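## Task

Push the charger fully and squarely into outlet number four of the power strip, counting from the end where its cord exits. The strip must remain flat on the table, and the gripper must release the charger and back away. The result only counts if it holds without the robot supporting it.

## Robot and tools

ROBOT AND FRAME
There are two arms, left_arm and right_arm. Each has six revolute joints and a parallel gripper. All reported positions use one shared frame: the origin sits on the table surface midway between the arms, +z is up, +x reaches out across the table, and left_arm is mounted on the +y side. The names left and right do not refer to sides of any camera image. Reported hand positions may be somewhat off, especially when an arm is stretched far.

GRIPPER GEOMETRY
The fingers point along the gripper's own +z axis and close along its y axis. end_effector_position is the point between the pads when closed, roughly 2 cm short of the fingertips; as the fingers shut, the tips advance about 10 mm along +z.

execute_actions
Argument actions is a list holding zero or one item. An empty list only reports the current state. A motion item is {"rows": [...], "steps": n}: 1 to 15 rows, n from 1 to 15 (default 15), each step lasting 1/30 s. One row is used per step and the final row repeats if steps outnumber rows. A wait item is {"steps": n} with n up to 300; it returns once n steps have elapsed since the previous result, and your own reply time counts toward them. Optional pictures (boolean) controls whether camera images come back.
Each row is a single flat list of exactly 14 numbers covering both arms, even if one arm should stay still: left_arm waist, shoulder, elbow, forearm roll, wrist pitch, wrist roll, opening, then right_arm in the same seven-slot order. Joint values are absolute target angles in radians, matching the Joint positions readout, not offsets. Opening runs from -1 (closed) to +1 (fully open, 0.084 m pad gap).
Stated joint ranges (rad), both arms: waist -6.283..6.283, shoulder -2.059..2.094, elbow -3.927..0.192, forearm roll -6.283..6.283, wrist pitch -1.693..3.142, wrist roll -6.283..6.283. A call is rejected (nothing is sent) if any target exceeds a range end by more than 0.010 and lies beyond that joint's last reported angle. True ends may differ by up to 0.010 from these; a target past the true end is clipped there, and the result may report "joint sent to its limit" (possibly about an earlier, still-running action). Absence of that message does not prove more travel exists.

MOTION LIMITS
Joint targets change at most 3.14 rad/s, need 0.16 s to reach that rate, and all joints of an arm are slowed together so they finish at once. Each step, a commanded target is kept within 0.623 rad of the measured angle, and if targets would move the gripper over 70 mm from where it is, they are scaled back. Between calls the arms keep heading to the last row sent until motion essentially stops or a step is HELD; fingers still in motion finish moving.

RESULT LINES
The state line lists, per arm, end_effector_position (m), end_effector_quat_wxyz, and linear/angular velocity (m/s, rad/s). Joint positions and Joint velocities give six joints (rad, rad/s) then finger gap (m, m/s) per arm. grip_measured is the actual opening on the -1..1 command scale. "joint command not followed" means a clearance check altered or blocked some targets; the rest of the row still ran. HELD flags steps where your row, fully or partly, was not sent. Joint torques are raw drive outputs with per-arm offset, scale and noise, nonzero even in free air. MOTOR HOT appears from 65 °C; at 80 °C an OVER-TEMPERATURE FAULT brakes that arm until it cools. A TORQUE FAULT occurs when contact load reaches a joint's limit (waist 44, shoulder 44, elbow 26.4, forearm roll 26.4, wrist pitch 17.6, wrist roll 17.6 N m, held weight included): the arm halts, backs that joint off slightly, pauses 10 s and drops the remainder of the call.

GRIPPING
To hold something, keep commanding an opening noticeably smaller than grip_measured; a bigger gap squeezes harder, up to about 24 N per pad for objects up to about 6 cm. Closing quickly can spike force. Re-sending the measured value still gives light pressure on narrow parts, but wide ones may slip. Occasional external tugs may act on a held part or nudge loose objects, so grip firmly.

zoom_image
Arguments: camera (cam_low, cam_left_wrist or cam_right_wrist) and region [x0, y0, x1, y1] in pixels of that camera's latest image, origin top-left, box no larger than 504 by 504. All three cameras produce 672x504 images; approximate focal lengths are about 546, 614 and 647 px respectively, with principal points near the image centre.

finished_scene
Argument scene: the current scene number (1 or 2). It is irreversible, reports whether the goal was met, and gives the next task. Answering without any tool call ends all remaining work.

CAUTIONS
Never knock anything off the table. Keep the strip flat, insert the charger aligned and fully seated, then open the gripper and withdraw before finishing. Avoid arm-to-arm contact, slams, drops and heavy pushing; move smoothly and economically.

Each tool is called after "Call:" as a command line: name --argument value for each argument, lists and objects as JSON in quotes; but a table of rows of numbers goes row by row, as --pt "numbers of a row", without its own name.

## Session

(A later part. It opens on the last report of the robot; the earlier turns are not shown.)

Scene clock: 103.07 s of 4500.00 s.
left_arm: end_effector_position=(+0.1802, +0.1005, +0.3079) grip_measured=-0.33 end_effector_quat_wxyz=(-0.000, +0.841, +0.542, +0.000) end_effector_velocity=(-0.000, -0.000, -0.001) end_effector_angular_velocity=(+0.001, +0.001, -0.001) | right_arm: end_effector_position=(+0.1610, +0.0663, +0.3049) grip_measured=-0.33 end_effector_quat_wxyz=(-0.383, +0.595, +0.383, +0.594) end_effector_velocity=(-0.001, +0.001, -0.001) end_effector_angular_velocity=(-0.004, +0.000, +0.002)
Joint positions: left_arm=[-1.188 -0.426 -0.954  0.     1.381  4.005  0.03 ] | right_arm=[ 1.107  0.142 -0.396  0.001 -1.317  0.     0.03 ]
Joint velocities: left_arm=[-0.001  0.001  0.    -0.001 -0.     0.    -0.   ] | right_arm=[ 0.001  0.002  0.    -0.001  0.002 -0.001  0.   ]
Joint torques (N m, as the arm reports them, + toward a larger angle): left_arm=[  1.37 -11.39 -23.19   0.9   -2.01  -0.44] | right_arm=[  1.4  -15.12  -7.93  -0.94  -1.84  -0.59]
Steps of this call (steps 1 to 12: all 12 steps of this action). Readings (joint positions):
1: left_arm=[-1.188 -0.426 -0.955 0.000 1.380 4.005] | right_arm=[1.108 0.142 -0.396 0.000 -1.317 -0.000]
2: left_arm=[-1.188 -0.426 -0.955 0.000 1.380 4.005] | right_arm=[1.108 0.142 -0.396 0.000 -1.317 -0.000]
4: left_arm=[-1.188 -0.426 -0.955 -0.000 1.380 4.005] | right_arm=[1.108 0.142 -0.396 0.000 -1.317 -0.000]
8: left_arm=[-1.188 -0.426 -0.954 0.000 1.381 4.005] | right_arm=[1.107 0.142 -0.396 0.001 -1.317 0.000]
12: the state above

Call:
execute_actions --actions '[{"rows":[[-1.1876,-0.4257,-0.9547,0,1.3804,4.005,-0.2, 1.108,0.1425,-0.3967,0,-1.3166,0,-1],[-1.1876,-0.4257,-0.9547,0,1.3804,4.005,0.4, 1.108,0.1425,-0.3967,0,-1.3166,0,-1]],"steps":10}]' --pictures false

Call:
execute_actions --actions '[{"rows":[[-1.1876,-0.4257,-0.9547,0,1.3804,4.005,0.4, 1.108,0.1052,-0.3254,0,-1.3506,0,-1],[-1.1876,-0.4257,-0.9547,0,1.3804,4.005,0.4, 1.108,0.1052,-0.3254,0,-1.3506,0,-1],[-1.1876,-0.4257,-0.9547,0,1.3804,4.005,0.4, 1.108,0.1052,-0.3254,0,-1.3506,0,-1],[-1.1876,-0.4257,-0.9547,0,1.3804,4.005,0.4, 1.108,0.04,-0.182,0,-1.429,0,-1]],"steps":13}]' --pictures false

Call:
execute_actions --actions '[{"rows":[[0.1,-0.6,-0.75,0,1.35,3.14,0.4, 1.108,0.04,-0.182,0,-1.429,0,-1]]}]' --pictures false

Call:
execute_actions --actions '[{"steps":15}]' --pictures false

Call:
execute_actions --actions '[{"rows":[[0.1,-0.6,-0.6,0,0.0,3.14,-1, 0.8257,0.1,-1.1,0,0.4,1.5,-1]]}]' --pictures false

Call:
execute_actions --actions '[{"steps":25}]' --pictures false

Call:
execute_actions --actions '[{"rows":[[0.0,-0.172,-0.0467,0,-0.863,3.14,-1, 0.8257,0.5659,-1.7512,0,1.1853,2.295,-1]]}]' --pictures false

Call:
execute_actions --actions '[{"steps":30}]'

Scene clock: 125.70 s of 4500.00 s.
left_arm: end_effector_position=(+0.1806, +0.0999, +0.3083) grip_measured=+0.39 end_effector_quat_wxyz=(+0.001, +0.841, +0.542, -0.000) end_effector_velocity=(-0.002, +0.004, -0.003) end_effector_angular_velocity=(+0.015, +0.008, -0.000) | right_arm: end_effector_position=(+0.1598, +0.0670, +0.3052) grip_measured=-0.33 end_effector_quat_wxyz=(-0.384, +0.594, +0.384, +0.594) end_effector_velocity=(+0.006, -0.004, -0.003) end_effector_angular_velocity=(-0.004, +0.005, -0.017)
Joint positions: left_arm=[-1.187 -0.425 -0.955  0.     1.379  4.005  0.061] | right_arm=[ 1.109  0.142 -0.397 -0.001 -1.316 -0.     0.03 ]
Joint velocities: left_arm=[-0.    -0.001  0.007 -0.001  0.011 -0.     0.002] | right_arm=[-0.01   0.002  0.004  0.008  0.     0.001  0.   ]
Joint torques (N m, as the arm reports them, + toward a larger angle): left_arm=[  0.95 -11.81 -22.4    0.77  -1.55  -0.22] | right_arm=[  0.33 -15.45  -7.83  -0.23  -2.01  -0.19]
Steps of this call (steps 1 to 15: the robot went on to your last target; steps 16 to 90: nothing new was sent; then 19.30 s passed at rest; steps 91 to 100: all 10 steps of this action). Readings (joint positions):
91: left_arm=[-1.188 -0.426 -0.955 -0.000 1.380 4.005] | right_arm=[1.108 0.143 -0.397 0.000 -1.317 0.000]
92: left_arm=[-1.188 -0.426 -0.955 -0.000 1.380 4.005] | right_arm=[1.108 0.142 -0.397 -0.000 -1.317 -0.000]
94: left_arm=[-1.187 -0.425 -0.957 0.000 1.377 4.005] | right_arm=[1.111 0.142 -0.398 -0.003 -1.316 -0.000]
98: left_arm=[-1.187 -0.425 -0.956 0.000 1.378 4.005] | right_arm=[1.110 0.142 -0.398 -0.002 -1.316 -0.000]
100: the state above

Scene clock: 126.13 s of 4500.00 s.
left_arm: end_effector_position=(+0.1803, +0.1003, +0.3080) grip_measured=+0.39 end_effector_quat_wxyz=(+0.000, +0.841, +0.542, -0.000) end_effector_velocity=(-0.001, +0.000, -0.000) end_effector_angular_velocity=(+0.001, +0.001, -0.001) | right_arm: end_effector_position=(+0.1350, +0.0099, +0.2972) grip_measured=-0.33 end_effector_quat_wxyz=(-0.383, +0.594, +0.383, +0.594) end_effector_velocity=(-0.010, -0.021, +0.007) end_effector_angular_velocity=(+0.028, -0.012, +0.000)
Joint positions: left_arm=[-1.188 -0.426 -0.955  0.     1.38   4.005  0.061] | right_arm=[ 1.108  0.044 -0.189 -0.    -1.425 -0.     0.03 ]
Joint velocities: left_arm=[-0.001  0.     0.    -0.001  0.001 -0.     0.   ] | right_arm=[ 0.    -0.044  0.07  -0.    -0.057  0.    -0.   ]
Joint torques (N m, as the arm reports them, + toward a larger angle): left_arm=[  0.66 -11.87 -22.21   0.92  -1.55  -0.26] | right_arm=[  0.1  -11.51  -7.34  -0.15  -1.98  -0.15]
Steps of this call (steps 1 to 13: all 13 steps of this action). Readings (joint positions):
1: left_arm=[-1.187 -0.425 -0.955 0.000 1.379 4.005] | right_arm=[1.109 0.142 -0.397 -0.001 -1.317 -0.000]
2: left_arm=[-1.187 -0.426 -0.955 0.000 1.380 4.005] | right_arm=[1.109 0.140 -0.393 -0.001 -1.319 -0.000]
4: left_arm=[-1.187 -0.426 -0.955 0.000 1.380 4.005] | right_arm=[1.109 0.125 -0.365 -0.000 -1.332 -0.000]
8: left_arm=[-1.188 -0.426 -0.955 0.000 1.380 4.005] | right_arm=[1.108 0.072 -0.251 -0.000 -1.391 -0.000]
13: the state above

Scene clock: 126.63 s of 4500.00 s.
left_arm: end_effector_position=(+0.2874, +0.2188, +0.2937) grip_measured=+0.39 end_effector_quat_wxyz=(+0.000, +0.519, +0.855, +0.000) end_effector_velocity=(+0.201, +0.322, -0.025) end_effector_angular_velocity=(-0.001, -0.001, +2.027) | right_arm: end_effector_position=(+0.1341, +0.0078, +0.2971) grip_measured=-0.33 end_effector_quat_wxyz=(-0.383, +0.594, +0.383, +0.594) end_effector_velocity=(-0.000, -0.000, +0.000) end_effector_angular_velocity=(+0.001, -0.001, +0.000)
Joint positions: left_arm=[-0.726 -0.525 -0.838  0.     1.363  3.56   0.061] | right_arm=[ 1.108  0.04  -0.182 -0.    -1.429 -0.     0.03 ]
Joint velocities: left_arm=[ 1.141 -0.16   0.187 -0.    -0.028 -0.886  0.   ] | right_arm=[-0.    -0.001  0.001 -0.    -0.001 -0.    -0.   ]
Joint torques (N m, as the arm reports them, + toward a larger angle): left_arm=[  0.99  -9.15 -22.25   0.84  -1.48  -0.17] | right_arm=[  0.05 -11.93  -6.47  -0.05  -1.98  -0.16]
Steps of this call (steps 1 to 15: all 15 steps of this action). Readings (joint positions):
1: left_arm=[-1.187 -0.426 -0.955 -0.000 1.380 4.005] | right_arm=[1.108 0.042 -0.187 -0.000 -1.426 -0.000]
2: left_arm=[-1.184 -0.427 -0.953 -0.000 1.380 4.000] | right_arm=[1.108 0.042 -0.186 -0.000 -1.427 -0.000]
4: left_arm=[-1.142 -0.439 -0.939 -0.001 1.377 3.954] | right_arm=[1.108 0.041 -0.185 -0.000 -1.428 -0.000]
8: left_arm=[-0.987 -0.478 -0.893 0.000 1.371 3.804] | right_arm=[1.108 0.040 -0.183 -0.000 -1.429 -0.000]
15: the state above

Scene clock: 127.13 s of 4500.00 s.
left_arm: end_effector_position=(+0.3433, +0.3975, +0.2846) grip_measured=+0.39 end_effector_quat_wxyz=(+0.000, +0.097, +0.995, +0.000) end_effector_velocity=(+0.007, +0.377, -0.017) end_effector_angular_velocity=(-0.000, +0.001, +1.734) | right_arm: end_effector_position=(+0.1341, +0.0078, +0.2971) grip_measured=-0.33 end_effector_quat_wxyz=(-0.383, +0.594, +0.383, +0.594) end_effector_velocity=(-0.001, +0.000, -0.001) end_effector_angular_velocity=(-0.001, +0.001, +0.002)
Joint positions: left_arm=[-0.141 -0.58  -0.773  0.     1.353  3.25   0.061] | right_arm=[ 1.108  0.04  -0.182 -0.    -1.429 -0.     0.03 ]
Joint velocities: left_arm=[ 1.192 -0.096  0.114 -0.    -0.017 -0.542 -0.   ] | right_arm=[ 0.002  0.002 -0.    -0.    -0.001  0.    -0.   ]
Joint torques (N m, as the arm reports them, + toward a larger angle): left_arm=[  0.59  -8.52 -22.01   0.82  -1.41  -0.57] | right_arm=[  0.08 -11.95  -6.44  -0.31  -1.97  -0.14]
Steps of this call (steps 1 to 15: the robot went on to your last target). Readings (joint positions):
1: left_arm=[-0.688 -0.530 -0.832 0.000 1.362 3.531] | right_arm=[1.108 0.040 -0.182 -0.000 -1.429 -0.000]
2: left_arm=[-0.650 -0.535 -0.826 0.000 1.361 3.504] | right_arm=[1.108 0.040 -0.182 -0.000 -1.429 -0.000]
4: left_arm=[-0.573 -0.544 -0.816 0.000 1.360 3.455] | right_arm=[1.108 0.040 -0.182 -0.000 -1.429 0.000]
8: left_arm=[-0.417 -0.558 -0.800 0.000 1.357 3.376] | right_arm=[1.108 0.040 -0.182 -0.000 -1.429 0.000]
15: the state above

Scene clock: 127.63 s of 4500.00 s.
left_arm: end_effector_position=(+0.4693, +0.4822, +0.3340) grip_measured=-1.00 end_effector_quat_wxyz=(+0.316, -0.057, +0.947, +0.022) end_effector_velocity=(+0.251, +0.074, +0.328) end_effector_angular_velocity=(+0.195, -1.697, +0.127) | right_arm: end_effector_position=(+0.2642, +0.0834, +0.3598) grip_measured=-0.33 end_effector_quat_wxyz=(-0.454, +0.692, +0.198, +0.525) end_effector_velocity=(+0.281, +0.147, +0.196) end_effector_angular_velocity=(+0.494, +1.046, -0.313)
Joint positions: left_arm=[ 0.075 -0.598 -0.628 -0.     0.581  3.151  0.   ] | right_arm=[ 0.954  0.073 -0.613  0.    -0.994  0.435  0.03 ]
Joint velocities: left_arm=[ 0.093 -0.01   0.103 -0.    -1.802 -0.043  0.   ] | right_arm=[-0.272  0.055 -1.043 -0.001  1.146  1.147 -0.   ]
Joint torques (N m, as the arm reports them, + toward a larger angle): left_arm=[  0.52  -9.45 -23.82   0.82  -2.27  -0.15] | right_arm=[  0.11 -17.61 -10.14  -0.37  -1.88   0.1 ]
Steps of this call (steps 1 to 15: all 15 steps of this action). Readings (joint positions):
1: left_arm=[-0.101 -0.584 -0.769 0.000 1.353 3.232] | right_arm=[1.108 0.040 -0.182 -0.000 -1.429 0.000]
2: left_arm=[-0.064 -0.587 -0.765 0.000 1.348 3.216] | right_arm=[1.106 0.040 -0.185 -0.000 -1.424 0.005]
4: left_arm=[-0.019 -0.591 -0.746 0.000 1.302 3.197] | right_arm=[1.087 0.045 -0.226 -0.000 -1.379 0.050]
8: left_arm=[0.029 -0.594 -0.680 -0.000 1.044 3.172] | right_arm=[1.027 0.057 -0.371 0.000 -1.239 0.190]
15: the state above

Scene clock: 128.47 s of 4500.00 s.
left_arm: end_effector_position=(+0.5155, +0.5004, +0.4597) grip_measured=-1.00 end_effector_quat_wxyz=(+0.563, -0.064, +0.823, +0.043) end_effector_velocity=(-0.000, +0.001, +0.001) end_effector_angular_velocity=(+0.000, -0.003, +0.002) | right_arm: end_effector_position=(+0.3533, +0.0754, +0.2619) grip_measured=-0.33 end_effector_quat_wxyz=(-0.277, +0.907, -0.296, +0.114) end_effector_velocity=(-0.008, -0.010, -0.009) end_effector_angular_velocity=(-0.051, +0.079, -0.040)
Joint positions: left_arm=[ 0.1  -0.6  -0.6   0.    0.    3.14  0.  ] | right_arm=[ 0.826  0.1   -1.099 -0.     0.39   1.496  0.03 ]
Joint velocities: left_arm=[ 0.002 -0.    -0.001  0.001 -0.002 -0.001  0.   ] | right_arm=[-0.002 -0.005 -0.022  0.     0.117  0.047 -0.   ]
Joint torques (N m, as the arm reports them, + toward a larger angle): left_arm=[  0.8   -8.89 -23.34   0.79  -2.14  -0.35] | right_arm=[  0.   -21.58 -13.26  -0.27  -2.67  -0.39]
Steps of this call (steps 1 to 25: the robot went on to your last target). Readings (joint positions):
1: left_arm=[0.078 -0.598 -0.625 -0.000 0.521 3.150] | right_arm=[0.945 0.075 -0.648 0.000 -0.954 0.474]
2: left_arm=[0.081 -0.598 -0.622 -0.000 0.462 3.148] | right_arm=[0.936 0.077 -0.683 -0.000 -0.912 0.517]
4: left_arm=[0.086 -0.599 -0.616 -0.000 0.344 3.146] | right_arm=[0.918 0.081 -0.753 -0.000 -0.816 0.613]
8: left_arm=[0.095 -0.600 -0.606 -0.000 0.122 3.142] | right_arm=[0.878 0.089 -0.902 -0.000 -0.555 0.875]
25: the state above

Scene clock: 128.97 s of 4500.00 s.
left_arm: end_effector_position=(+0.5077, +0.4743, +0.2902) grip_measured=-1.00 end_effector_quat_wxyz=(+0.519, -0.045, +0.853, +0.026) end_effector_velocity=(-0.112, -0.078, -0.346) end_effector_angular_velocity=(-0.003, +0.031, -0.136) | right_arm: end_effector_position=(+0.3566, +0.0788, +0.1700) grip_measured=-0.33 end_effector_quat_wxyz=(-0.013, +0.768, -0.640, +0.000) end_effector_velocity=(-0.026, -0.029, -0.019) end_effector_angular_velocity=(-0.270, +0.248, -0.532)
Joint positions: left_arm=[ 0.049 -0.381 -0.317  0.    -0.396  3.14   0.   ] | right_arm=[ 0.826  0.551 -1.722  0.     1.146  2.253  0.03 ]
Joint velocities: left_arm=[-0.136  0.581  0.747 -0.    -1.297 -0.     0.   ] | right_arm=[ 0.001  0.203 -0.351 -0.     0.515  0.534  0.   ]
Joint torques (N m, as the arm reports them, + toward a larger angle): left_arm=[  1.13 -10.97 -19.58   0.89  -2.43  -0.31] | right_arm=[ -0.23 -34.91 -13.62  -0.34  -2.38  -0.91]
Steps of this call (steps 1 to 15: all 15 steps of this action). Readings (joint positions):
1: left_arm=[0.100 -0.600 -0.600 -0.000 -0.000 3.140] | right_arm=[0.826 0.100 -1.100 -0.000 0.393 1.498]
2: left_arm=[0.099 -0.598 -0.597 -0.000 -0.006 3.140] | right_arm=[0.826 0.103 -1.104 -0.000 0.400 1.503]
4: left_arm=[0.093 -0.575 -0.569 -0.000 -0.046 3.140] | right_arm=[0.826 0.135 -1.150 0.000 0.449 1.551]
8: left_arm=[0.078 -0.505 -0.477 0.000 -0.145 3.140] | right_arm=[0.826 0.331 -1.420 -0.000 0.727 1.831]
15: the state above

Scene clock: 129.97 s of 4500.00 s.
left_arm: end_effector_position=(+0.4397, +0.4471, +0.1880) grip_measured=-1.00 end_effector_quat_wxyz=(+0.515, -0.024, +0.857, +0.014) end_effector_velocity=(-0.000, +0.001, -0.001) end_effector_angular_velocity=(-0.000, +0.002, +0.002) | right_arm: end_effector_position=(+0.3551, +0.0770, +0.1700) grip_measured=-0.33 end_effector_quat_wxyz=(-0.000, +0.755, -0.656, +0.000) end_effector_velocity=(-0.000, +0.000, -0.001) end_effector_angular_velocity=(+0.000, +0.000, -0.000)
Joint positions: left_arm=[ 0.    -0.172 -0.047 -0.    -0.863  3.14   0.   ] | right_arm=[ 0.826  0.566 -1.751  0.     1.185  2.295  0.03 ]
Joint velocities: left_arm=[ 0.002  0.001  0.001 -0.     0.    -0.     0.   ] | right_arm=[ 0.     0.     0.001  0.    -0.001  0.    -0.   ]
Joint torques (N m, as the arm reports them, + toward a larger angle): left_arm=[  1.03 -10.06 -13.18   0.87  -2.18  -0.46] | right_arm=[ -0.01 -29.56 -13.43  -0.35  -1.72  -0.22]
Steps of this call (steps 1 to 30: the robot went on to your last target). Readings (joint positions):
1: left_arm=[0.044 -0.361 -0.292 0.000 -0.440 3.140] | right_arm=[0.826 0.556 -1.732 0.000 1.159 2.268]
2: left_arm=[0.040 -0.341 -0.266 0.000 -0.484 3.140] | right_arm=[0.826 0.559 -1.739 0.000 1.168 2.277]
4: left_arm=[0.030 -0.301 -0.214 0.000 -0.573 3.140] | right_arm=[0.826 0.561 -1.746 -0.000 1.177 2.287]
8: left_arm=[0.012 -0.221 -0.110 0.000 -0.751 3.140] | right_arm=[0.826 0.564 -1.750 -0.000 1.183 2.293]
30: the state above
All arms were judged still, so your last target was given up. Only a new action makes them travel on or press farther. Fingers that are still opening or closing keep moving.

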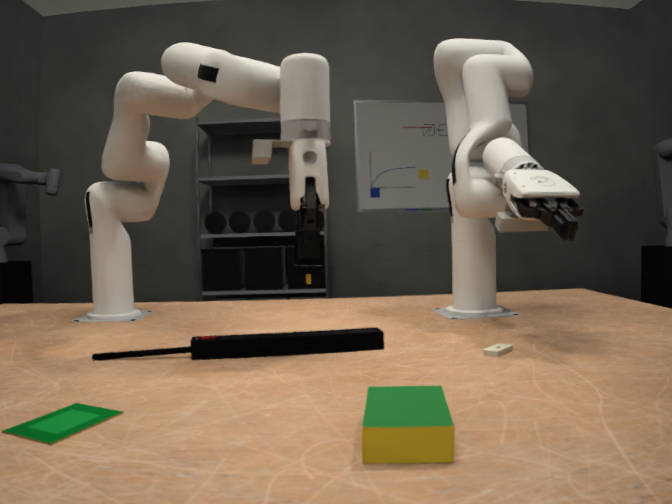

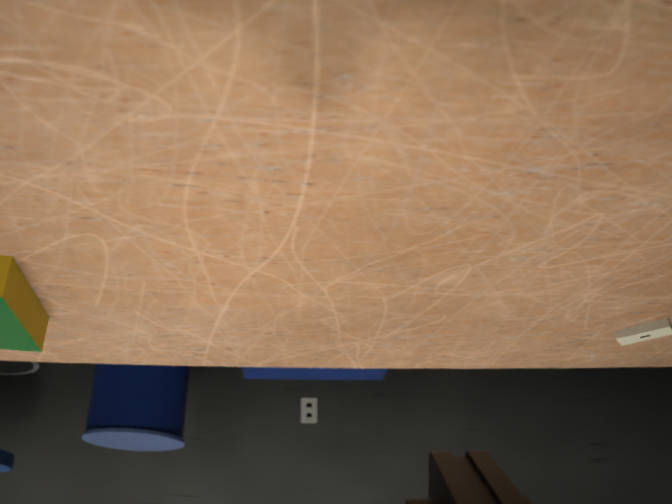

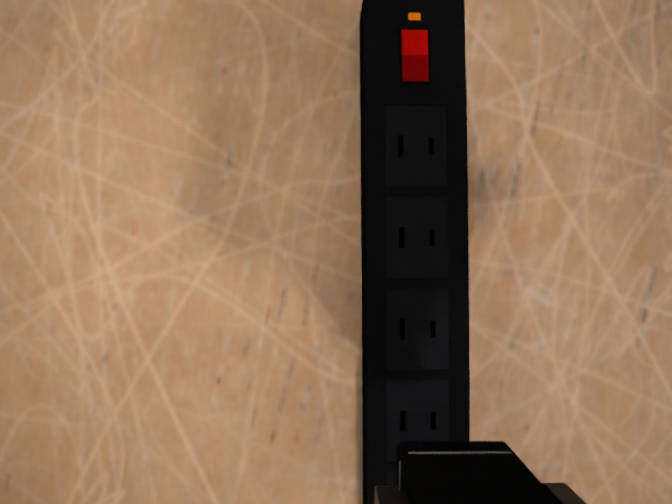

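Call:
execute_actions --actions '[{"rows":[[-0.626,-0.172,-0.0467,0,-0.863,3.14,-1, 0.8271,0.584,-1.714,0,1.13,2.284,-1],[-0.626,-0.172,-0.0467,0,-0.863,3.14,-1, 0.8271,0.584,-1.714,0,1.13,2.284,-1],[-0.626,-0.172,-0.0467,0,-0.863,3.14,-1, 0.8271,0.584,-1.714,0,1.13,2.284,-1],[-0.626,-0.172,-0.0467,0,-0.863,3.14,-1, 0.8271,0.603,-1.677,0,1.074,2.284,-1],[-0.626,-0.172,-0.0467,0,-0.863,3.14,-1, 0.8271,0.603,-1.677,0,1.074,2.284,-1],[-0.626,-0.172,-0.0467,0,-0.863,3.14,-1, 0.8271,0.603,-1.677,0,1.074,2.284,-1],[-0.626,-0.172,-0.0467,0,-0.863,3.14,-1, 0.8271,0.614,-1.655,0,1.041,2.284,-1],[-0.626,-0.172,-0.0467,0,-0.863,3.14,-1, 0.8271,0.614,-1.655,0,1.041,2.284,-1],[-0.626,-0.172,-0.0467,0,-0.863,3.14,-1, 0.8271,0.6213,-1.6399,0,1.0186,2.284,-1]]}]' --pictures false

Call:
execute_actions --actions '[{"steps":22}]'

Call:
zoom_image --camera "cam_right_wrist" --region '[360, 320, 600, 504]'

Scene clock: 147.67 s of 4500.00 s.
left_arm: end_effector_position=(+0.4110, +0.2721, +0.1879) grip_measured=-1.00 end_effector_quat_wxyz=(+0.506, +0.161, +0.842, -0.098) end_effector_velocity=(-0.157, -0.394, -0.000) end_effector_angular_velocity=(-0.000, +0.000, -1.030) | right_arm: end_effector_position=(+0.3522, +0.0750, +0.1032) grip_measured=-0.33 end_effector_quat_wxyz=(+0.002, +0.759, -0.651, +0.000) end_effector_velocity=(+0.007, +0.006, -0.011) end_effector_angular_velocity=(+0.036, -0.031, -0.000)
Joint positions: left_arm=[-0.434 -0.172 -0.047  0.    -0.863  3.14   0.   ] | right_arm=[ 0.827  0.621 -1.643  0.     1.026  2.284  0.03 ]
Joint velocities: left_arm=[-1.03  0.    0.    0.   -0.   -0.    0.  ] | right_arm=[-0.001  0.008  0.031 -0.    -0.087 -0.001 -0.   ]
Joint torques (N m, as the arm reports them, + toward a larger angle): left_arm=[  1.06  -9.73 -12.83   0.99  -2.3   -0.33] | right_arm=[  0.02 -31.89 -14.15  -0.34  -1.61  -0.21]
Steps of this call (steps 1 to 90: nothing new was sent; then 14.20 s passed at rest; steps 91 to 105: all 15 steps of this action). Readings (joint positions):
91: left_arm=[-0.000 -0.172 -0.047 -0.000 -0.863 3.140] | right_arm=[0.826 0.566 -1.751 -0.000 1.185 2.295]
92: left_arm=[-0.004 -0.172 -0.047 -0.000 -0.863 3.140] | right_arm=[0.826 0.567 -1.749 -0.000 1.180 2.294]
94: left_arm=[-0.047 -0.172 -0.047 -0.001 -0.863 3.140] | right_arm=[0.826 0.572 -1.736 -0.000 1.157 2.290]
98: left_arm=[-0.194 -0.172 -0.047 0.000 -0.863 3.140] | right_arm=[0.827 0.597 -1.689 0.000 1.095 2.285]
105: the state above

Scene clock: 148.40 s of 4500.00 s.
left_arm: end_effector_position=(+0.3748, +0.2021, +0.1879) grip_measured=-1.00 end_effector_quat_wxyz=(+0.494, +0.241, +0.823, -0.146) end_effector_velocity=(-0.001, -0.001, -0.000) end_effector_angular_velocity=(+0.000, +0.000, -0.004) | right_arm: end_effector_position=(+0.3526, +0.0754, +0.1021) grip_measured=-0.33 end_effector_quat_wxyz=(-0.000, +0.759, -0.651, +0.000) end_effector_velocity=(-0.000, +0.000, -0.000) end_effector_angular_velocity=(+0.000, -0.000, +0.000)
Joint positions: left_arm=[-0.626 -0.172 -0.047 -0.    -0.863  3.14   0.   ] | right_arm=[ 0.827  0.621 -1.64  -0.     1.019  2.284  0.03 ]
Joint velocities: left_arm=[-0.003  0.001 -0.     0.     0.     0.     0.   ] | right_arm=[ 0.    -0.     0.001 -0.    -0.     0.    -0.   ]
Joint torques (N m, as the arm reports them, + toward a larger angle): left_arm=[  0.91  -9.96 -13.03   1.06  -2.23  -0.34] | right_arm=[ -0.03 -29.81 -12.92  -0.29  -1.66  -0.2 ]
Steps of this call (steps 1 to 22: the robot went on to your last target). Readings (joint positions):
1: left_arm=[-0.468 -0.172 -0.047 0.000 -0.863 3.140] | right_arm=[0.827 0.621 -1.642 0.000 1.023 2.284]
2: left_arm=[-0.503 -0.172 -0.047 0.000 -0.863 3.140] | right_arm=[0.827 0.620 -1.642 -0.000 1.022 2.284]
4: left_arm=[-0.564 -0.172 -0.047 0.000 -0.863 3.140] | right_arm=[0.827 0.620 -1.642 -0.000 1.020 2.284]
8: left_arm=[-0.615 -0.172 -0.046 0.000 -0.863 3.140] | right_arm=[0.827 0.621 -1.641 -0.000 1.019 2.284]
22: the state above

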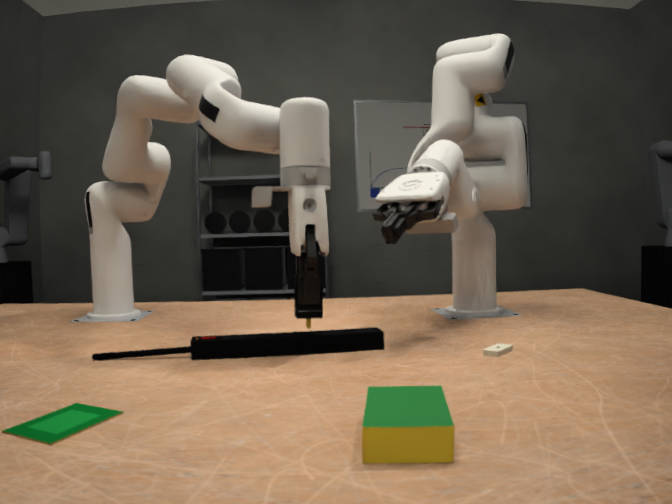

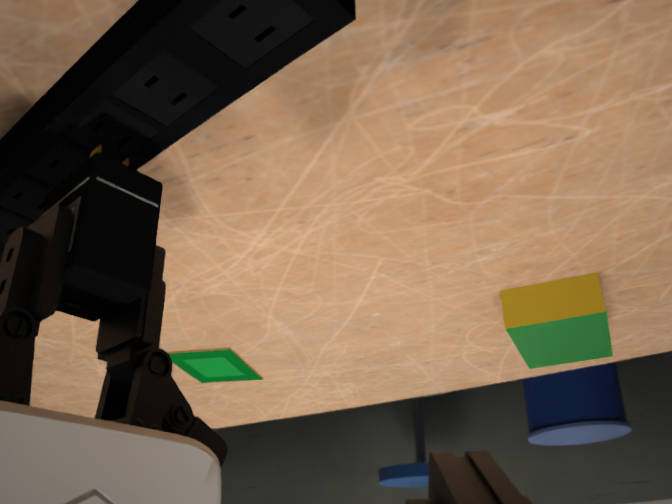

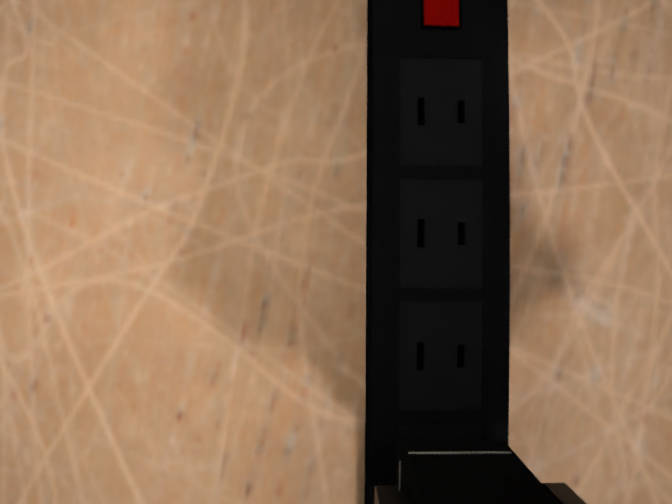

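Region (360, 320, 600, 504) of cam_right_wrist's 672x504 image, scaled by 2.100, with more detail than that image has; it fills the top 386 rows of this view, and the rest is white.

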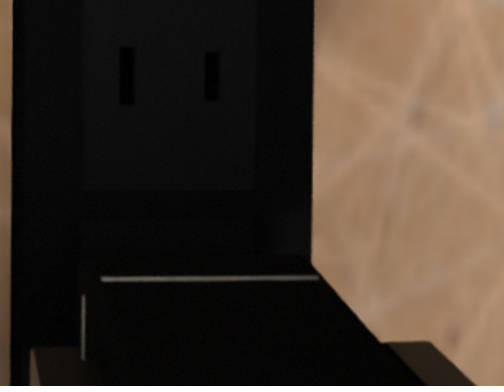

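Call:
zoom_image --camera "cam_left_wrist" --region '[50, 60, 230, 220]'

Region (50, 60, 230, 220) of cam_left_wrist's 672x504 image, scaled by 2.800, with more detail than that image has.

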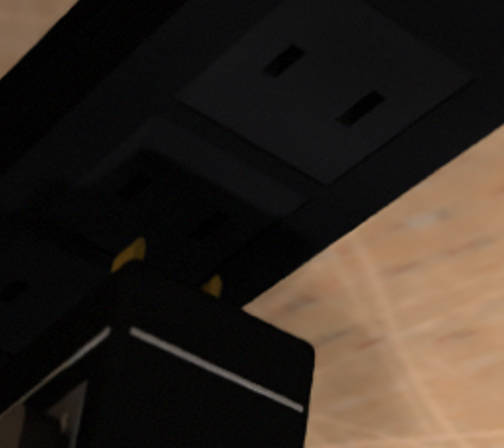

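Call:
execute_actions --actions '[{"rows":[[-0.626,-0.172,-0.0467,0,-0.863,3.14,-1, 0.8271,0.6236,-1.636,0,1.0124,2.29,-1],[-0.626,-0.172,-0.0467,0,-0.863,3.14,-1, 0.8271,0.6236,-1.636,0,1.0124,2.29,-1],[-0.626,-0.172,-0.0467,0,-0.863,3.14,-1, 0.8271,0.6259,-1.632,0,1.0061,2.295,-1],[-0.626,-0.172,-0.0467,0,-0.863,3.14,-1, 0.8271,0.6259,-1.632,0,1.0061,2.295,-1],[-0.626,-0.172,-0.0467,0,-0.863,3.14,-1, 0.8271,0.6281,-1.6284,0,1.0003,2.295,-1]]}]' --pictures false

Call:
execute_actions --actions '[{"steps":10}]'

Call:
zoom_image --camera "cam_left_wrist" --region '[75, 100, 155, 170]'

Call:
zoom_image --camera "cam_low" --region '[270, 290, 350, 350]'

Scene clock: 172.67 s of 4500.00 s.
left_arm: end_effector_position=(+0.3748, +0.2020, +0.1879) grip_measured=-1.00 end_effector_quat_wxyz=(+0.494, +0.241, +0.823, -0.146) end_effector_velocity=(+0.000, +0.000, +0.000) end_effector_angular_velocity=(-0.000, -0.000, +0.000) | right_arm: end_effector_position=(+0.3521, +0.0749, +0.0948) grip_measured=-0.33 end_effector_quat_wxyz=(-0.000, +0.755, -0.656, +0.000) end_effector_velocity=(+0.001, +0.000, -0.000) end_effector_angular_velocity=(+0.002, -0.002, -0.002)
Joint positions: left_arm=[-0.626 -0.172 -0.047  0.    -0.863  3.14   0.   ] | right_arm=[ 0.827  0.628 -1.629 -0.     1.001  2.295  0.03 ]
Joint velocities: left_arm=[-0.    -0.     0.    -0.001 -0.     0.     0.   ] | right_arm=[-0.001  0.001 -0.001 -0.    -0.003  0.001  0.   ]
Joint torques (N m, as the arm reports them, + toward a larger angle): left_arm=[  1.15  -9.93 -13.17   0.81  -2.32  -0.4 ] | right_arm=[ -0.19 -29.74 -12.78  -0.24  -1.7   -0.2 ]
Steps of this call (steps 1 to 15: the robot went on to your last target; steps 16 to 90: nothing new was sent; then 20.77 s passed at rest; steps 91 to 105: all 15 steps of this action). Readings (joint positions):
91: left_arm=[-0.626 -0.172 -0.047 -0.000 -0.863 3.140] | right_arm=[0.827 0.621 -1.640 -0.000 1.018 2.284]
92: left_arm=[-0.626 -0.172 -0.047 -0.000 -0.863 3.140] | right_arm=[0.827 0.622 -1.639 -0.000 1.017 2.285]
94: left_arm=[-0.626 -0.172 -0.047 -0.000 -0.863 3.140] | right_arm=[0.827 0.623 -1.637 -0.000 1.014 2.288]
98: left_arm=[-0.626 -0.172 -0.047 0.000 -0.863 3.140] | right_arm=[0.827 0.627 -1.631 0.000 1.005 2.293]
105: the state above

Scene clock: 173.00 s of 4500.00 s.
left_arm: end_effector_position=(+0.3748, +0.2020, +0.1879) grip_measured=-1.00 end_effector_quat_wxyz=(+0.494, +0.241, +0.823, -0.146) end_effector_velocity=(+0.000, -0.000, +0.001) end_effector_angular_velocity=(-0.001, -0.002, +0.000) | right_arm: end_effector_position=(+0.3520, +0.0748, +0.0946) grip_measured=-0.33 end_effector_quat_wxyz=(-0.000, +0.755, -0.656, +0.000) end_effector_velocity=(+0.000, -0.001, -0.001) end_effector_angular_velocity=(-0.002, +0.001, -0.001)
Joint positions: left_arm=[-0.626 -0.172 -0.047 -0.    -0.863  3.14   0.   ] | right_arm=[ 0.827  0.628 -1.628 -0.     1.     2.295  0.03 ]
Joint velocities: left_arm=[-0.    -0.001  0.    -0.    -0.001  0.     0.   ] | right_arm=[-0.001  0.002  0.    -0.     0.    -0.    -0.   ]
Joint torques (N m, as the arm reports them, + toward a larger angle): left_arm=[  0.79  -9.86 -13.33   0.81  -2.22  -0.36] | right_arm=[ -0.11 -29.94 -12.96  -0.38  -1.67  -0.19]
Steps of this call (steps 1 to 10: the robot went on to your last target). Readings (joint positions):
1: left_arm=[-0.626 -0.172 -0.047 0.000 -0.863 3.140] | right_arm=[0.827 0.628 -1.629 -0.000 1.000 2.295]
2: left_arm=[-0.626 -0.172 -0.047 0.000 -0.863 3.140] | right_arm=[0.827 0.628 -1.629 -0.000 1.000 2.295]
4: left_arm=[-0.626 -0.172 -0.047 0.000 -0.863 3.140] | right_arm=[0.827 0.628 -1.629 -0.000 1.000 2.295]
8: left_arm=[-0.626 -0.172 -0.047 -0.000 -0.863 3.140] | right_arm=[0.827 0.628 -1.628 -0.000 1.000 2.295]
10: the state above

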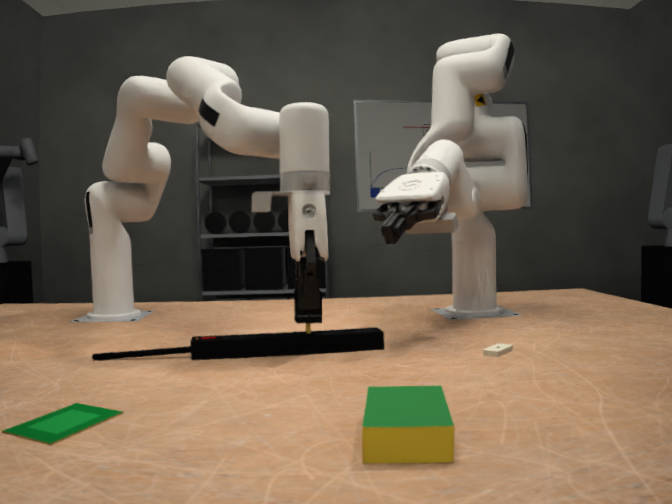

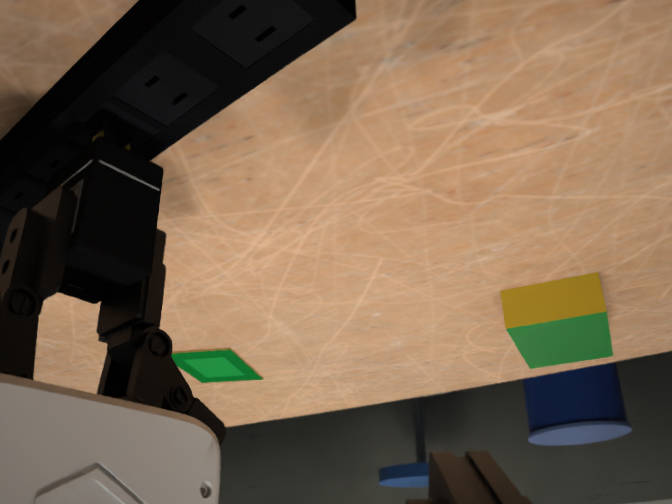

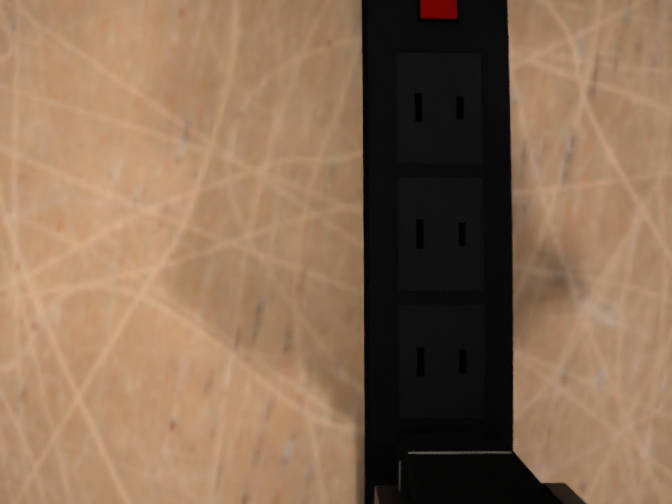

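Region (75, 100, 155, 170) of cam_left_wrist's 672x504 image, scaled by 6.300, with more detail than that image has; it fills the top 441 rows of this view, and the rest is white.

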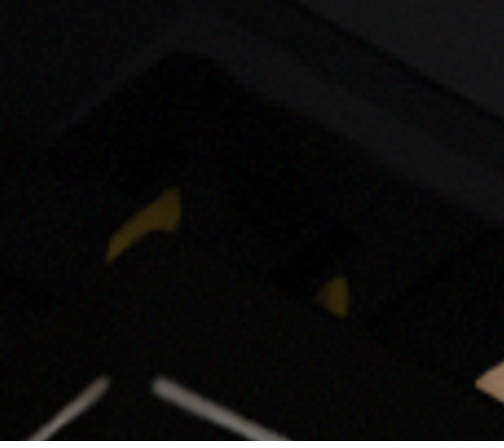

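Region (270, 290, 350, 350) of cam_low's 672x504 image, scaled by 6.300, with more detail than that image has; it fills the top 378 rows of this view, and the rest is white.

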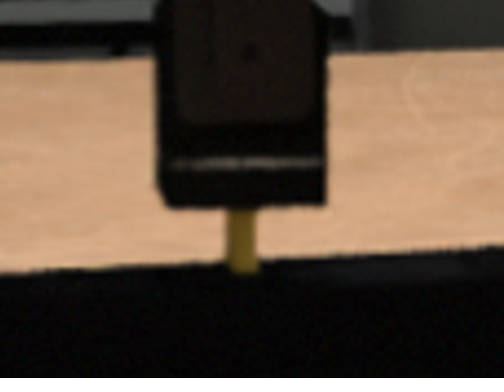

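Call:
execute_actions --actions '[{"rows":[[-0.626,-0.172,-0.0467,0,-0.863,3.14,-1, 0.8271,0.62944,-1.62756,0,0.99812,2.295,-1],[-0.626,-0.172,-0.0467,0,-0.863,3.14,-1, 0.8271,0.62944,-1.62756,0,0.99812,2.295,-1],[-0.626,-0.172,-0.0467,0,-0.863,3.14,-1, 0.8271,0.63078,-1.62672,0,0.99594,2.295,-1],[-0.626,-0.172,-0.0467,0,-0.863,3.14,-1, 0.8271,0.63078,-1.62672,0,0.99594,2.295,-1],[-0.626,-0.172,-0.0467,0,-0.863,3.14,-1, 0.8271,0.63212,-1.62588,0,0.99376,2.295,-1],[-0.626,-0.172,-0.0467,0,-0.863,3.14,-1, 0.8271,0.63212,-1.62588,0,0.99376,2.295,-1],[-0.626,-0.172,-0.0467,0,-0.863,3.14,-1, 0.8271,0.63346,-1.62504,0,0.99158,2.295,-1],[-0.626,-0.172,-0.0467,0,-0.863,3.14,-1, 0.8271,0.63346,-1.62504,0,0.99158,2.295,-1],[-0.626,-0.172,-0.0467,0,-0.863,3.14,-1, 0.8271,0.6348,-1.6242,0,0.9894,2.295,-1]]}]' --pictures false

Call:
execute_actions --actions '[{"steps":8}]'

Call:
zoom_image --camera "cam_low" --region '[270, 290, 350, 350]'

Scene clock: 185.83 s of 4500.00 s.
left_arm: end_effector_position=(+0.3748, +0.2020, +0.1879) grip_measured=-1.00 end_effector_quat_wxyz=(+0.494, +0.241, +0.823, -0.146) end_effector_velocity=(+0.000, -0.000, +0.001) end_effector_angular_velocity=(-0.002, -0.003, -0.001) | right_arm: end_effector_position=(+0.3519, +0.0748, +0.0896) grip_measured=-0.33 end_effector_quat_wxyz=(+0.000, +0.755, -0.656, -0.000) end_effector_velocity=(-0.000, +0.001, -0.002) end_effector_angular_velocity=(+0.001, -0.001, +0.001)
Joint positions: left_arm=[-0.626 -0.172 -0.047 -0.    -0.863  3.14   0.   ] | right_arm=[ 0.827  0.635 -1.624  0.     0.99   2.295  0.03 ]
Joint velocities: left_arm=[-0.    -0.    -0.001  0.001 -0.002 -0.     0.   ] | right_arm=[ 0.001  0.003  0.001 -0.    -0.005  0.     0.   ]
Joint torques (N m, as the arm reports them, + toward a larger angle): left_arm=[  0.84 -10.03 -13.1    0.95  -2.34  -0.26] | right_arm=[ -0.32 -30.2  -12.9   -0.42  -1.69  -0.19]
Steps of this call (steps 1 to 15: the robot went on to your last target; steps 16 to 90: nothing new was sent; then 9.33 s passed at rest; steps 91 to 105: all 15 steps of this action). Readings (joint positions):
91: left_arm=[-0.626 -0.172 -0.047 0.000 -0.863 3.140] | right_arm=[0.827 0.628 -1.628 -0.000 1.000 2.295]
92: left_arm=[-0.626 -0.172 -0.047 0.000 -0.863 3.140] | right_arm=[0.827 0.628 -1.628 -0.000 1.000 2.295]
94: left_arm=[-0.626 -0.172 -0.047 0.000 -0.863 3.140] | right_arm=[0.827 0.629 -1.628 -0.000 0.999 2.295]
98: left_arm=[-0.626 -0.172 -0.047 -0.000 -0.863 3.140] | right_arm=[0.827 0.631 -1.626 0.000 0.995 2.295]
105: the state above

Scene clock: 186.10 s of 4500.00 s.
left_arm: end_effector_position=(+0.3748, +0.2020, +0.1879) grip_measured=-1.00 end_effector_quat_wxyz=(+0.494, +0.241, +0.823, -0.146) end_effector_velocity=(+0.000, +0.001, +0.000) end_effector_angular_velocity=(-0.001, -0.000, +0.002) | right_arm: end_effector_position=(+0.3520, +0.0748, +0.0896) grip_measured=-0.33 end_effector_quat_wxyz=(+0.000, +0.755, -0.656, +0.000) end_effector_velocity=(+0.001, -0.000, +0.001) end_effector_angular_velocity=(+0.002, -0.001, -0.001)
Joint positions: left_arm=[-0.626 -0.172 -0.047 -0.    -0.863  3.14   0.   ] | right_arm=[ 0.827  0.635 -1.624  0.     0.989  2.295  0.03 ]
Joint velocities: left_arm=[ 0.001  0.     0.    -0.    -0.001 -0.     0.   ] | right_arm=[-0.001 -0.001  0.001 -0.    -0.002 -0.001  0.   ]
Joint torques (N m, as the arm reports them, + toward a larger angle): left_arm=[  0.98 -10.1  -13.18   0.91  -2.26  -0.45] | right_arm=[ -0.21 -29.9  -13.01  -0.32  -1.72  -0.15]
Steps of this call (steps 1 to 8: the robot went on to your last target). Readings (joint positions):
1: left_arm=[-0.626 -0.172 -0.047 0.000 -0.863 3.140] | right_arm=[0.827 0.635 -1.624 0.000 0.990 2.295]
2: left_arm=[-0.626 -0.172 -0.047 0.000 -0.863 3.140] | right_arm=[0.827 0.635 -1.624 0.000 0.990 2.295]
4: left_arm=[-0.626 -0.172 -0.047 -0.000 -0.863 3.140] | right_arm=[0.827 0.635 -1.624 0.000 0.990 2.295]
8: the state above

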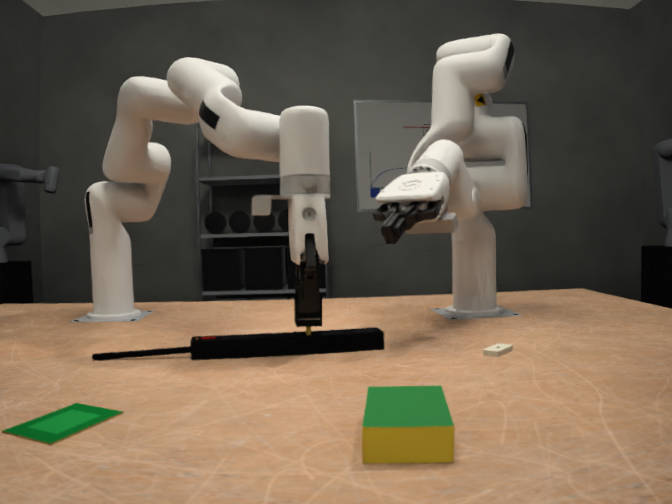

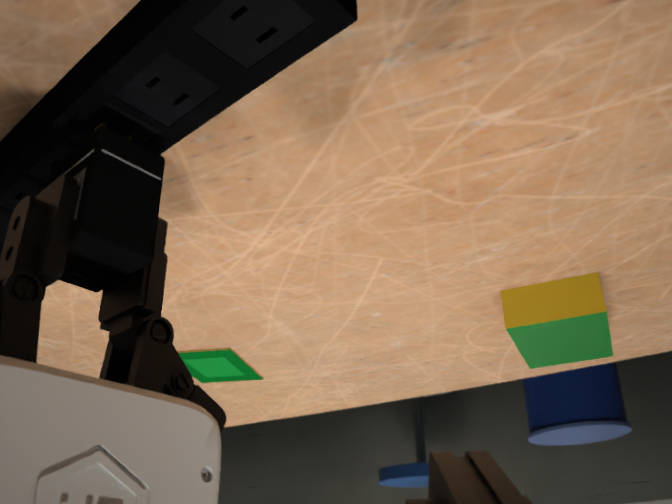

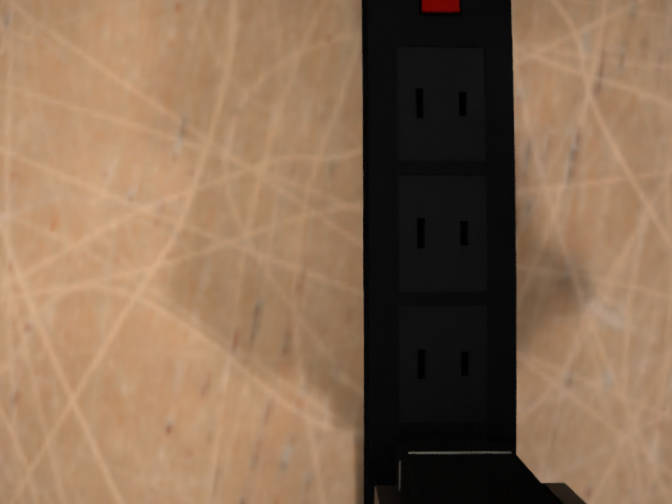

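Region (270, 290, 350, 350) of cam_low's 672x504 image, scaled by 6.300, with more detail than that image has; it fills the top 378 rows of this view, and the rest is white.

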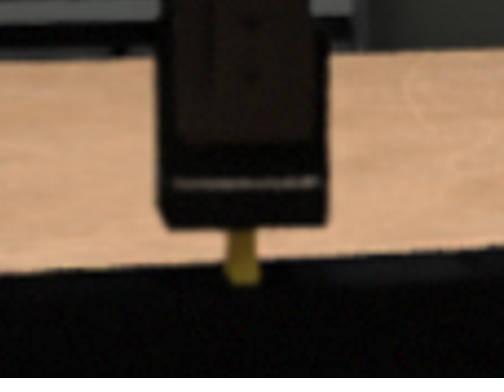

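Call:
execute_actions --actions '[{"rows":[[-0.626,-0.172,-0.0467,0,-0.863,3.14,-1, 0.8271,0.6362,-1.6234,0,0.9872,2.295,-1],[-0.626,-0.172,-0.0467,0,-0.863,3.14,-1, 0.8271,0.6376,-1.6227,0,0.9851,2.295,-1],[-0.626,-0.172,-0.0467,0,-0.863,3.14,-1, 0.8271,0.6389,-1.6219,0,0.983,2.295,-1],[-0.626,-0.172,-0.0467,0,-0.863,3.14,-1, 0.8271,0.6403,-1.6211,0,0.9808,2.295,-1],[-0.626,-0.172,-0.0467,0,-0.863,3.14,-1, 0.8271,0.6417,-1.6204,0,0.9787,2.295,-1],[-0.626,-0.172,-0.0467,0,-0.863,3.14,-1, 0.8271,0.6431,-1.6196,0,0.9765,2.295,-1],[-0.626,-0.172,-0.0467,0,-0.863,3.14,-1, 0.8271,0.6445,-1.6188,0,0.9743,2.295,-1]],"steps":13}]' --pictures false

Call:
execute_actions --actions '[{"rows":[[-0.626,-0.172,-0.0467,0,-0.863,3.14,-1, 0.8271,0.6459,-1.6181,0,0.9722,2.295,-1],[-0.626,-0.172,-0.0467,0,-0.863,3.14,-1, 0.8271,0.6459,-1.6181,0,0.9722,2.295,-1],[-0.626,-0.172,-0.0467,0,-0.863,3.14,-1, 0.8271,0.6474,-1.6174,0,0.97,2.295,-1],[-0.626,-0.172,-0.0467,0,-0.863,3.14,-1, 0.8271,0.6474,-1.6174,0,0.97,2.295,-1],[-0.626,-0.172,-0.0467,0,-0.863,3.14,-1, 0.8271,0.6488,-1.6167,0,0.9679,2.295,-1],[-0.626,-0.172,-0.0467,0,-0.863,3.14,-1, 0.8271,0.6488,-1.6167,0,0.9679,2.295,-1],[-0.626,-0.172,-0.0467,0,-0.863,3.14,-1, 0.8271,0.6502,-1.616,0,0.9658,2.295,-1],[-0.626,-0.172,-0.0467,0,-0.863,3.14,-1, 0.8271,0.6502,-1.616,0,0.9658,2.295,-1],[-0.626,-0.172,-0.0467,0,-0.863,3.14,-1, 0.8271,0.6517,-1.6154,0,0.9637,2.295,-1],[-0.626,-0.172,-0.0467,0,-0.863,3.14,-1, 0.8271,0.6517,-1.6154,0,0.9637,2.295,-1],[-0.626,-0.172,-0.0467,0,-0.863,3.14,-1, 0.8271,0.6531,-1.6147,0,0.9616,2.295,-1],[-0.626,-0.172,-0.0467,0,-0.863,3.14,-1, 0.8271,0.6531,-1.6147,0,0.9616,2.295,-1],[-0.626,-0.172,-0.0467,0,-0.863,3.14,-1, 0.8271,0.6545,-1.614,0,0.9595,2.295,-1]]}]' --pictures false

Call:
execute_actions --actions '[{"rows":[[-0.626,-0.172,-0.0467,0,-0.863,3.14,-1, 0.8271,0.6545,-1.614,0,0.9595,2.295,-1],[-0.626,-0.172,-0.0467,0,-0.863,3.14,-1, 0.8271,0.656,-1.6134,0,0.9574,2.295,-1],[-0.626,-0.172,-0.0467,0,-0.863,3.14,-1, 0.8271,0.656,-1.6134,0,0.9574,2.295,-1],[-0.626,-0.172,-0.0467,0,-0.863,3.14,-1, 0.8271,0.6574,-1.6127,0,0.9553,2.295,-1]]}]' --pictures false

Call:
execute_actions --actions '[{"steps":10}]'

Call:
zoom_image --camera "cam_low" --region '[270, 290, 350, 350]'

Scene clock: 214.13 s of 4500.00 s.
left_arm: end_effector_position=(+0.3748, +0.2020, +0.1879) grip_measured=-1.00 end_effector_quat_wxyz=(+0.494, +0.241, +0.823, -0.146) end_effector_velocity=(+0.000, +0.000, +0.001) end_effector_angular_velocity=(-0.001, -0.002, +0.000) | right_arm: end_effector_position=(+0.3520, +0.0747, +0.0827) grip_measured=-0.33 end_effector_quat_wxyz=(+0.000, +0.755, -0.656, +0.000) end_effector_velocity=(+0.001, +0.000, -0.000) end_effector_angular_velocity=(+0.003, -0.002, -0.000)
Joint positions: left_arm=[-0.626 -0.172 -0.047 -0.    -0.863  3.14   0.   ] | right_arm=[ 0.827  0.644 -1.619  0.     0.975  2.295  0.03 ]
Joint velocities: left_arm=[ 0.001  0.    -0.     0.    -0.002  0.     0.   ] | right_arm=[-0.     0.     0.001  0.    -0.005 -0.     0.   ]
Joint torques (N m, as the arm reports them, + toward a larger angle): left_arm=[  1.05  -9.85 -13.27   0.78  -2.23  -0.39] | right_arm=[ -0.19 -30.13 -12.96  -0.37  -1.82  -0.18]
Steps of this call (steps 1 to 15: the robot went on to your last target; steps 16 to 90: nothing new was sent; then 24.60 s passed at rest; steps 91 to 103: all 13 steps of this action). Readings (joint positions):
91: left_arm=[-0.626 -0.172 -0.047 0.000 -0.863 3.140] | right_arm=[0.827 0.635 -1.624 0.000 0.989 2.295]
92: left_arm=[-0.626 -0.172 -0.047 -0.000 -0.863 3.140] | right_arm=[0.827 0.635 -1.624 -0.000 0.989 2.295]
94: left_arm=[-0.626 -0.172 -0.047 -0.000 -0.863 3.140] | right_arm=[0.827 0.636 -1.624 -0.000 0.987 2.295]
98: left_arm=[-0.626 -0.172 -0.047 -0.000 -0.863 3.140] | right_arm=[0.827 0.641 -1.621 -0.000 0.980 2.295]
103: the state above

Scene clock: 214.63 s of 4500.00 s.
left_arm: end_effector_position=(+0.3748, +0.2020, +0.1879) grip_measured=-1.00 end_effector_quat_wxyz=(+0.494, +0.241, +0.823, -0.146) end_effector_velocity=(-0.000, -0.000, -0.000) end_effector_angular_velocity=(+0.000, -0.000, -0.001) | right_arm: end_effector_position=(+0.3533, +0.0763, +0.0802) grip_measured=-0.33 end_effector_quat_wxyz=(-0.003, +0.755, -0.656, -0.000) end_effector_velocity=(+0.001, +0.001, -0.011) end_effector_angular_velocity=(+0.005, -0.004, -0.000)
Joint positions: left_arm=[-0.626 -0.172 -0.047 -0.    -0.863  3.14   0.   ] | right_arm=[ 0.827  0.649 -1.618 -0.     0.962  2.295  0.03 ]
Joint velocities: left_arm=[-0.  0.  0.  0. -0.  0.  0.] | right_arm=[-0.     0.017  0.008  0.    -0.031 -0.    -0.001]
Joint torques (N m, as the arm reports them, + toward a larger angle): left_arm=[  1.09  -9.86 -13.25   0.97  -2.28  -0.25] | right_arm=[ -0.07 -19.26  -8.13  -0.26  -1.65  -0.2 ]
Steps of this call (steps 1 to 15: all 15 steps of this action). Readings (joint positions):
1: left_arm=[-0.626 -0.172 -0.047 -0.000 -0.863 3.140] | right_arm=[0.827 0.644 -1.619 0.000 0.975 2.295]
2: left_arm=[-0.626 -0.172 -0.047 0.000 -0.863 3.140] | right_arm=[0.827 0.644 -1.619 -0.000 0.974 2.295]
4: left_arm=[-0.626 -0.172 -0.047 0.000 -0.863 3.140] | right_arm=[0.827 0.645 -1.619 -0.000 0.973 2.295]
8: left_arm=[-0.626 -0.172 -0.047 0.000 -0.863 3.140] | right_arm=[0.827 0.646 -1.619 -0.000 0.969 2.295]
15: the state above

Scene clock: 215.13 s of 4500.00 s.
left_arm: end_effector_position=(+0.3748, +0.2020, +0.1879) grip_measured=-1.00 end_effector_quat_wxyz=(+0.494, +0.241, +0.823, -0.146) end_effector_velocity=(+0.000, -0.000, +0.001) end_effector_angular_velocity=(-0.002, -0.001, -0.000) | right_arm: end_effector_position=(+0.3529, +0.0756, +0.0752) grip_measured=-0.33 end_effector_quat_wxyz=(-0.002, +0.755, -0.656, +0.000) end_effector_velocity=(-0.000, +0.000, -0.001) end_effector_angular_velocity=(+0.000, +0.000, -0.000)
Joint positions: left_arm=[-0.626 -0.172 -0.047  0.    -0.863  3.14   0.   ] | right_arm=[ 0.827  0.656 -1.615 -0.     0.954  2.295  0.03 ]
Joint velocities: left_arm=[-0.001 -0.    -0.    -0.    -0.001 -0.001  0.   ] | right_arm=[-0.     0.002  0.001  0.001 -0.002 -0.     0.   ]
Joint torques (N m, as the arm reports them, + toward a larger angle): left_arm=[  0.88  -9.9  -13.27   0.87  -2.23  -0.42] | right_arm=[  0.59 -17.99  -5.45  -0.27   0.14  -0.25]
Steps of this call (steps 1 to 15: all 15 steps of this action). Readings (joint positions):
1: left_arm=[-0.626 -0.172 -0.047 -0.000 -0.863 3.140] | right_arm=[0.827 0.651 -1.618 0.000 0.960 2.295]
2: left_arm=[-0.626 -0.172 -0.047 -0.000 -0.863 3.140] | right_arm=[0.827 0.652 -1.617 -0.000 0.959 2.295]
4: left_arm=[-0.626 -0.172 -0.047 0.000 -0.863 3.140] | right_arm=[0.827 0.654 -1.616 -0.000 0.957 2.295]
8: left_arm=[-0.626 -0.172 -0.047 0.000 -0.863 3.140] | right_arm=[0.827 0.656 -1.615 -0.000 0.954 2.295]
15: the state above

Scene clock: 215.47 s of 4500.00 s.
left_arm: end_effector_position=(+0.3748, +0.2020, +0.1879) grip_measured=-1.00 end_effector_quat_wxyz=(+0.494, +0.241, +0.823, -0.146) end_effector_velocity=(-0.000, -0.001, +0.000) end_effector_angular_velocity=(-0.000, -0.001, -0.002) | right_arm: end_effector_position=(+0.3527, +0.0754, +0.0749) grip_measured=-0.33 end_effector_quat_wxyz=(-0.002, +0.755, -0.656, +0.000) end_effector_velocity=(-0.001, -0.001, -0.001) end_effector_angular_velocity=(-0.003, +0.002, +0.001)
Joint positions: left_arm=[-0.626 -0.172 -0.047 -0.    -0.863  3.14   0.   ] | right_arm=[ 0.827  0.656 -1.614 -0.     0.955  2.295  0.03 ]
Joint velocities: left_arm=[-0.002 -0.001  0.     0.    -0.001  0.001  0.   ] | right_arm=[ 0.     0.001  0.001 -0.     0.001 -0.    -0.   ]
Joint torques (N m, as the arm reports them, + toward a larger angle): left_arm=[  1.14  -9.84 -13.07   0.95  -2.19  -0.42] | right_arm=[  0.97 -15.43  -4.03  -0.08   0.48  -0.23]
Steps of this call (steps 1 to 10: the robot went on to your last target). Readings (joint positions):
1: left_arm=[-0.626 -0.172 -0.047 0.000 -0.863 3.140] | right_arm=[0.827 0.656 -1.615 -0.000 0.954 2.295]
2: left_arm=[-0.626 -0.172 -0.047 0.000 -0.863 3.140] | right_arm=[0.827 0.656 -1.614 -0.000 0.954 2.295]
4: left_arm=[-0.626 -0.172 -0.047 0.000 -0.863 3.140] | right_arm=[0.827 0.656 -1.614 -0.000 0.955 2.295]
8: left_arm=[-0.626 -0.172 -0.047 -0.000 -0.863 3.140] | right_arm=[0.827 0.656 -1.614 -0.000 0.955 2.295]
10: the state above

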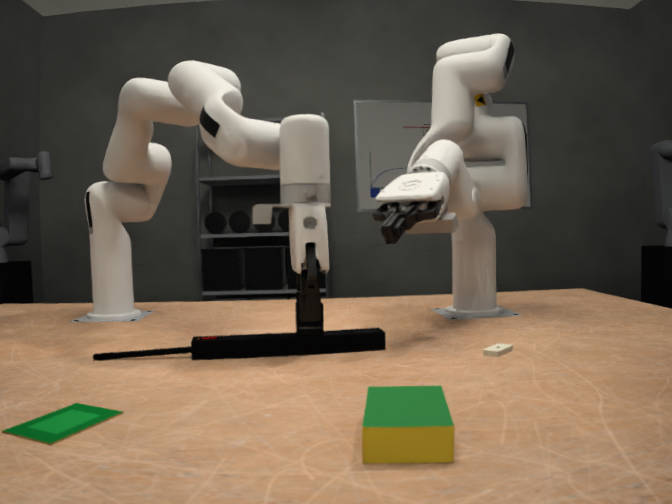

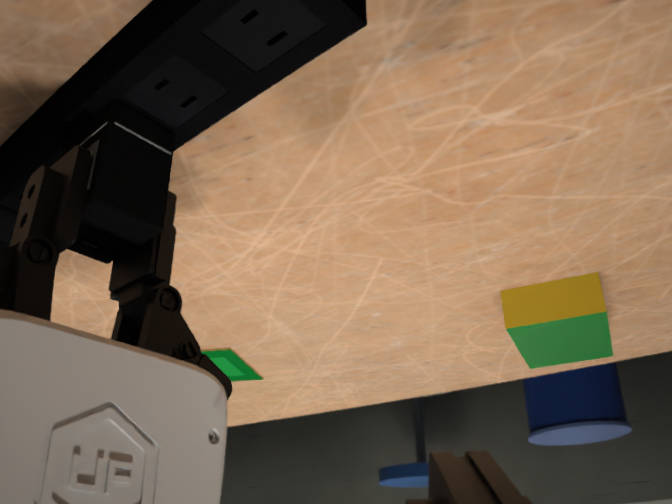

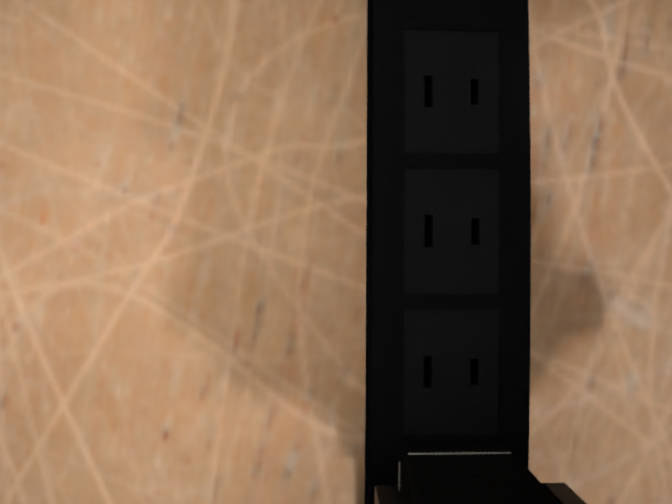

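Region (270, 290, 350, 350) of cam_low's 672x504 image, scaled by 6.300, with more detail than that image has; it fills the top 378 rows of this view, and the rest is white.

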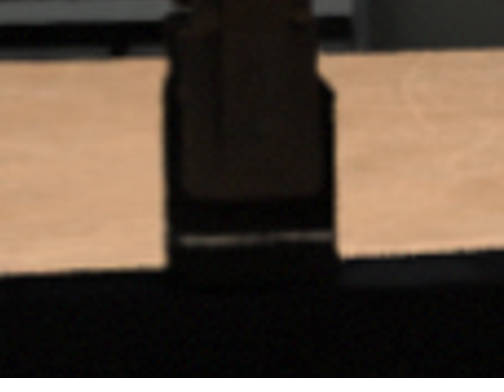

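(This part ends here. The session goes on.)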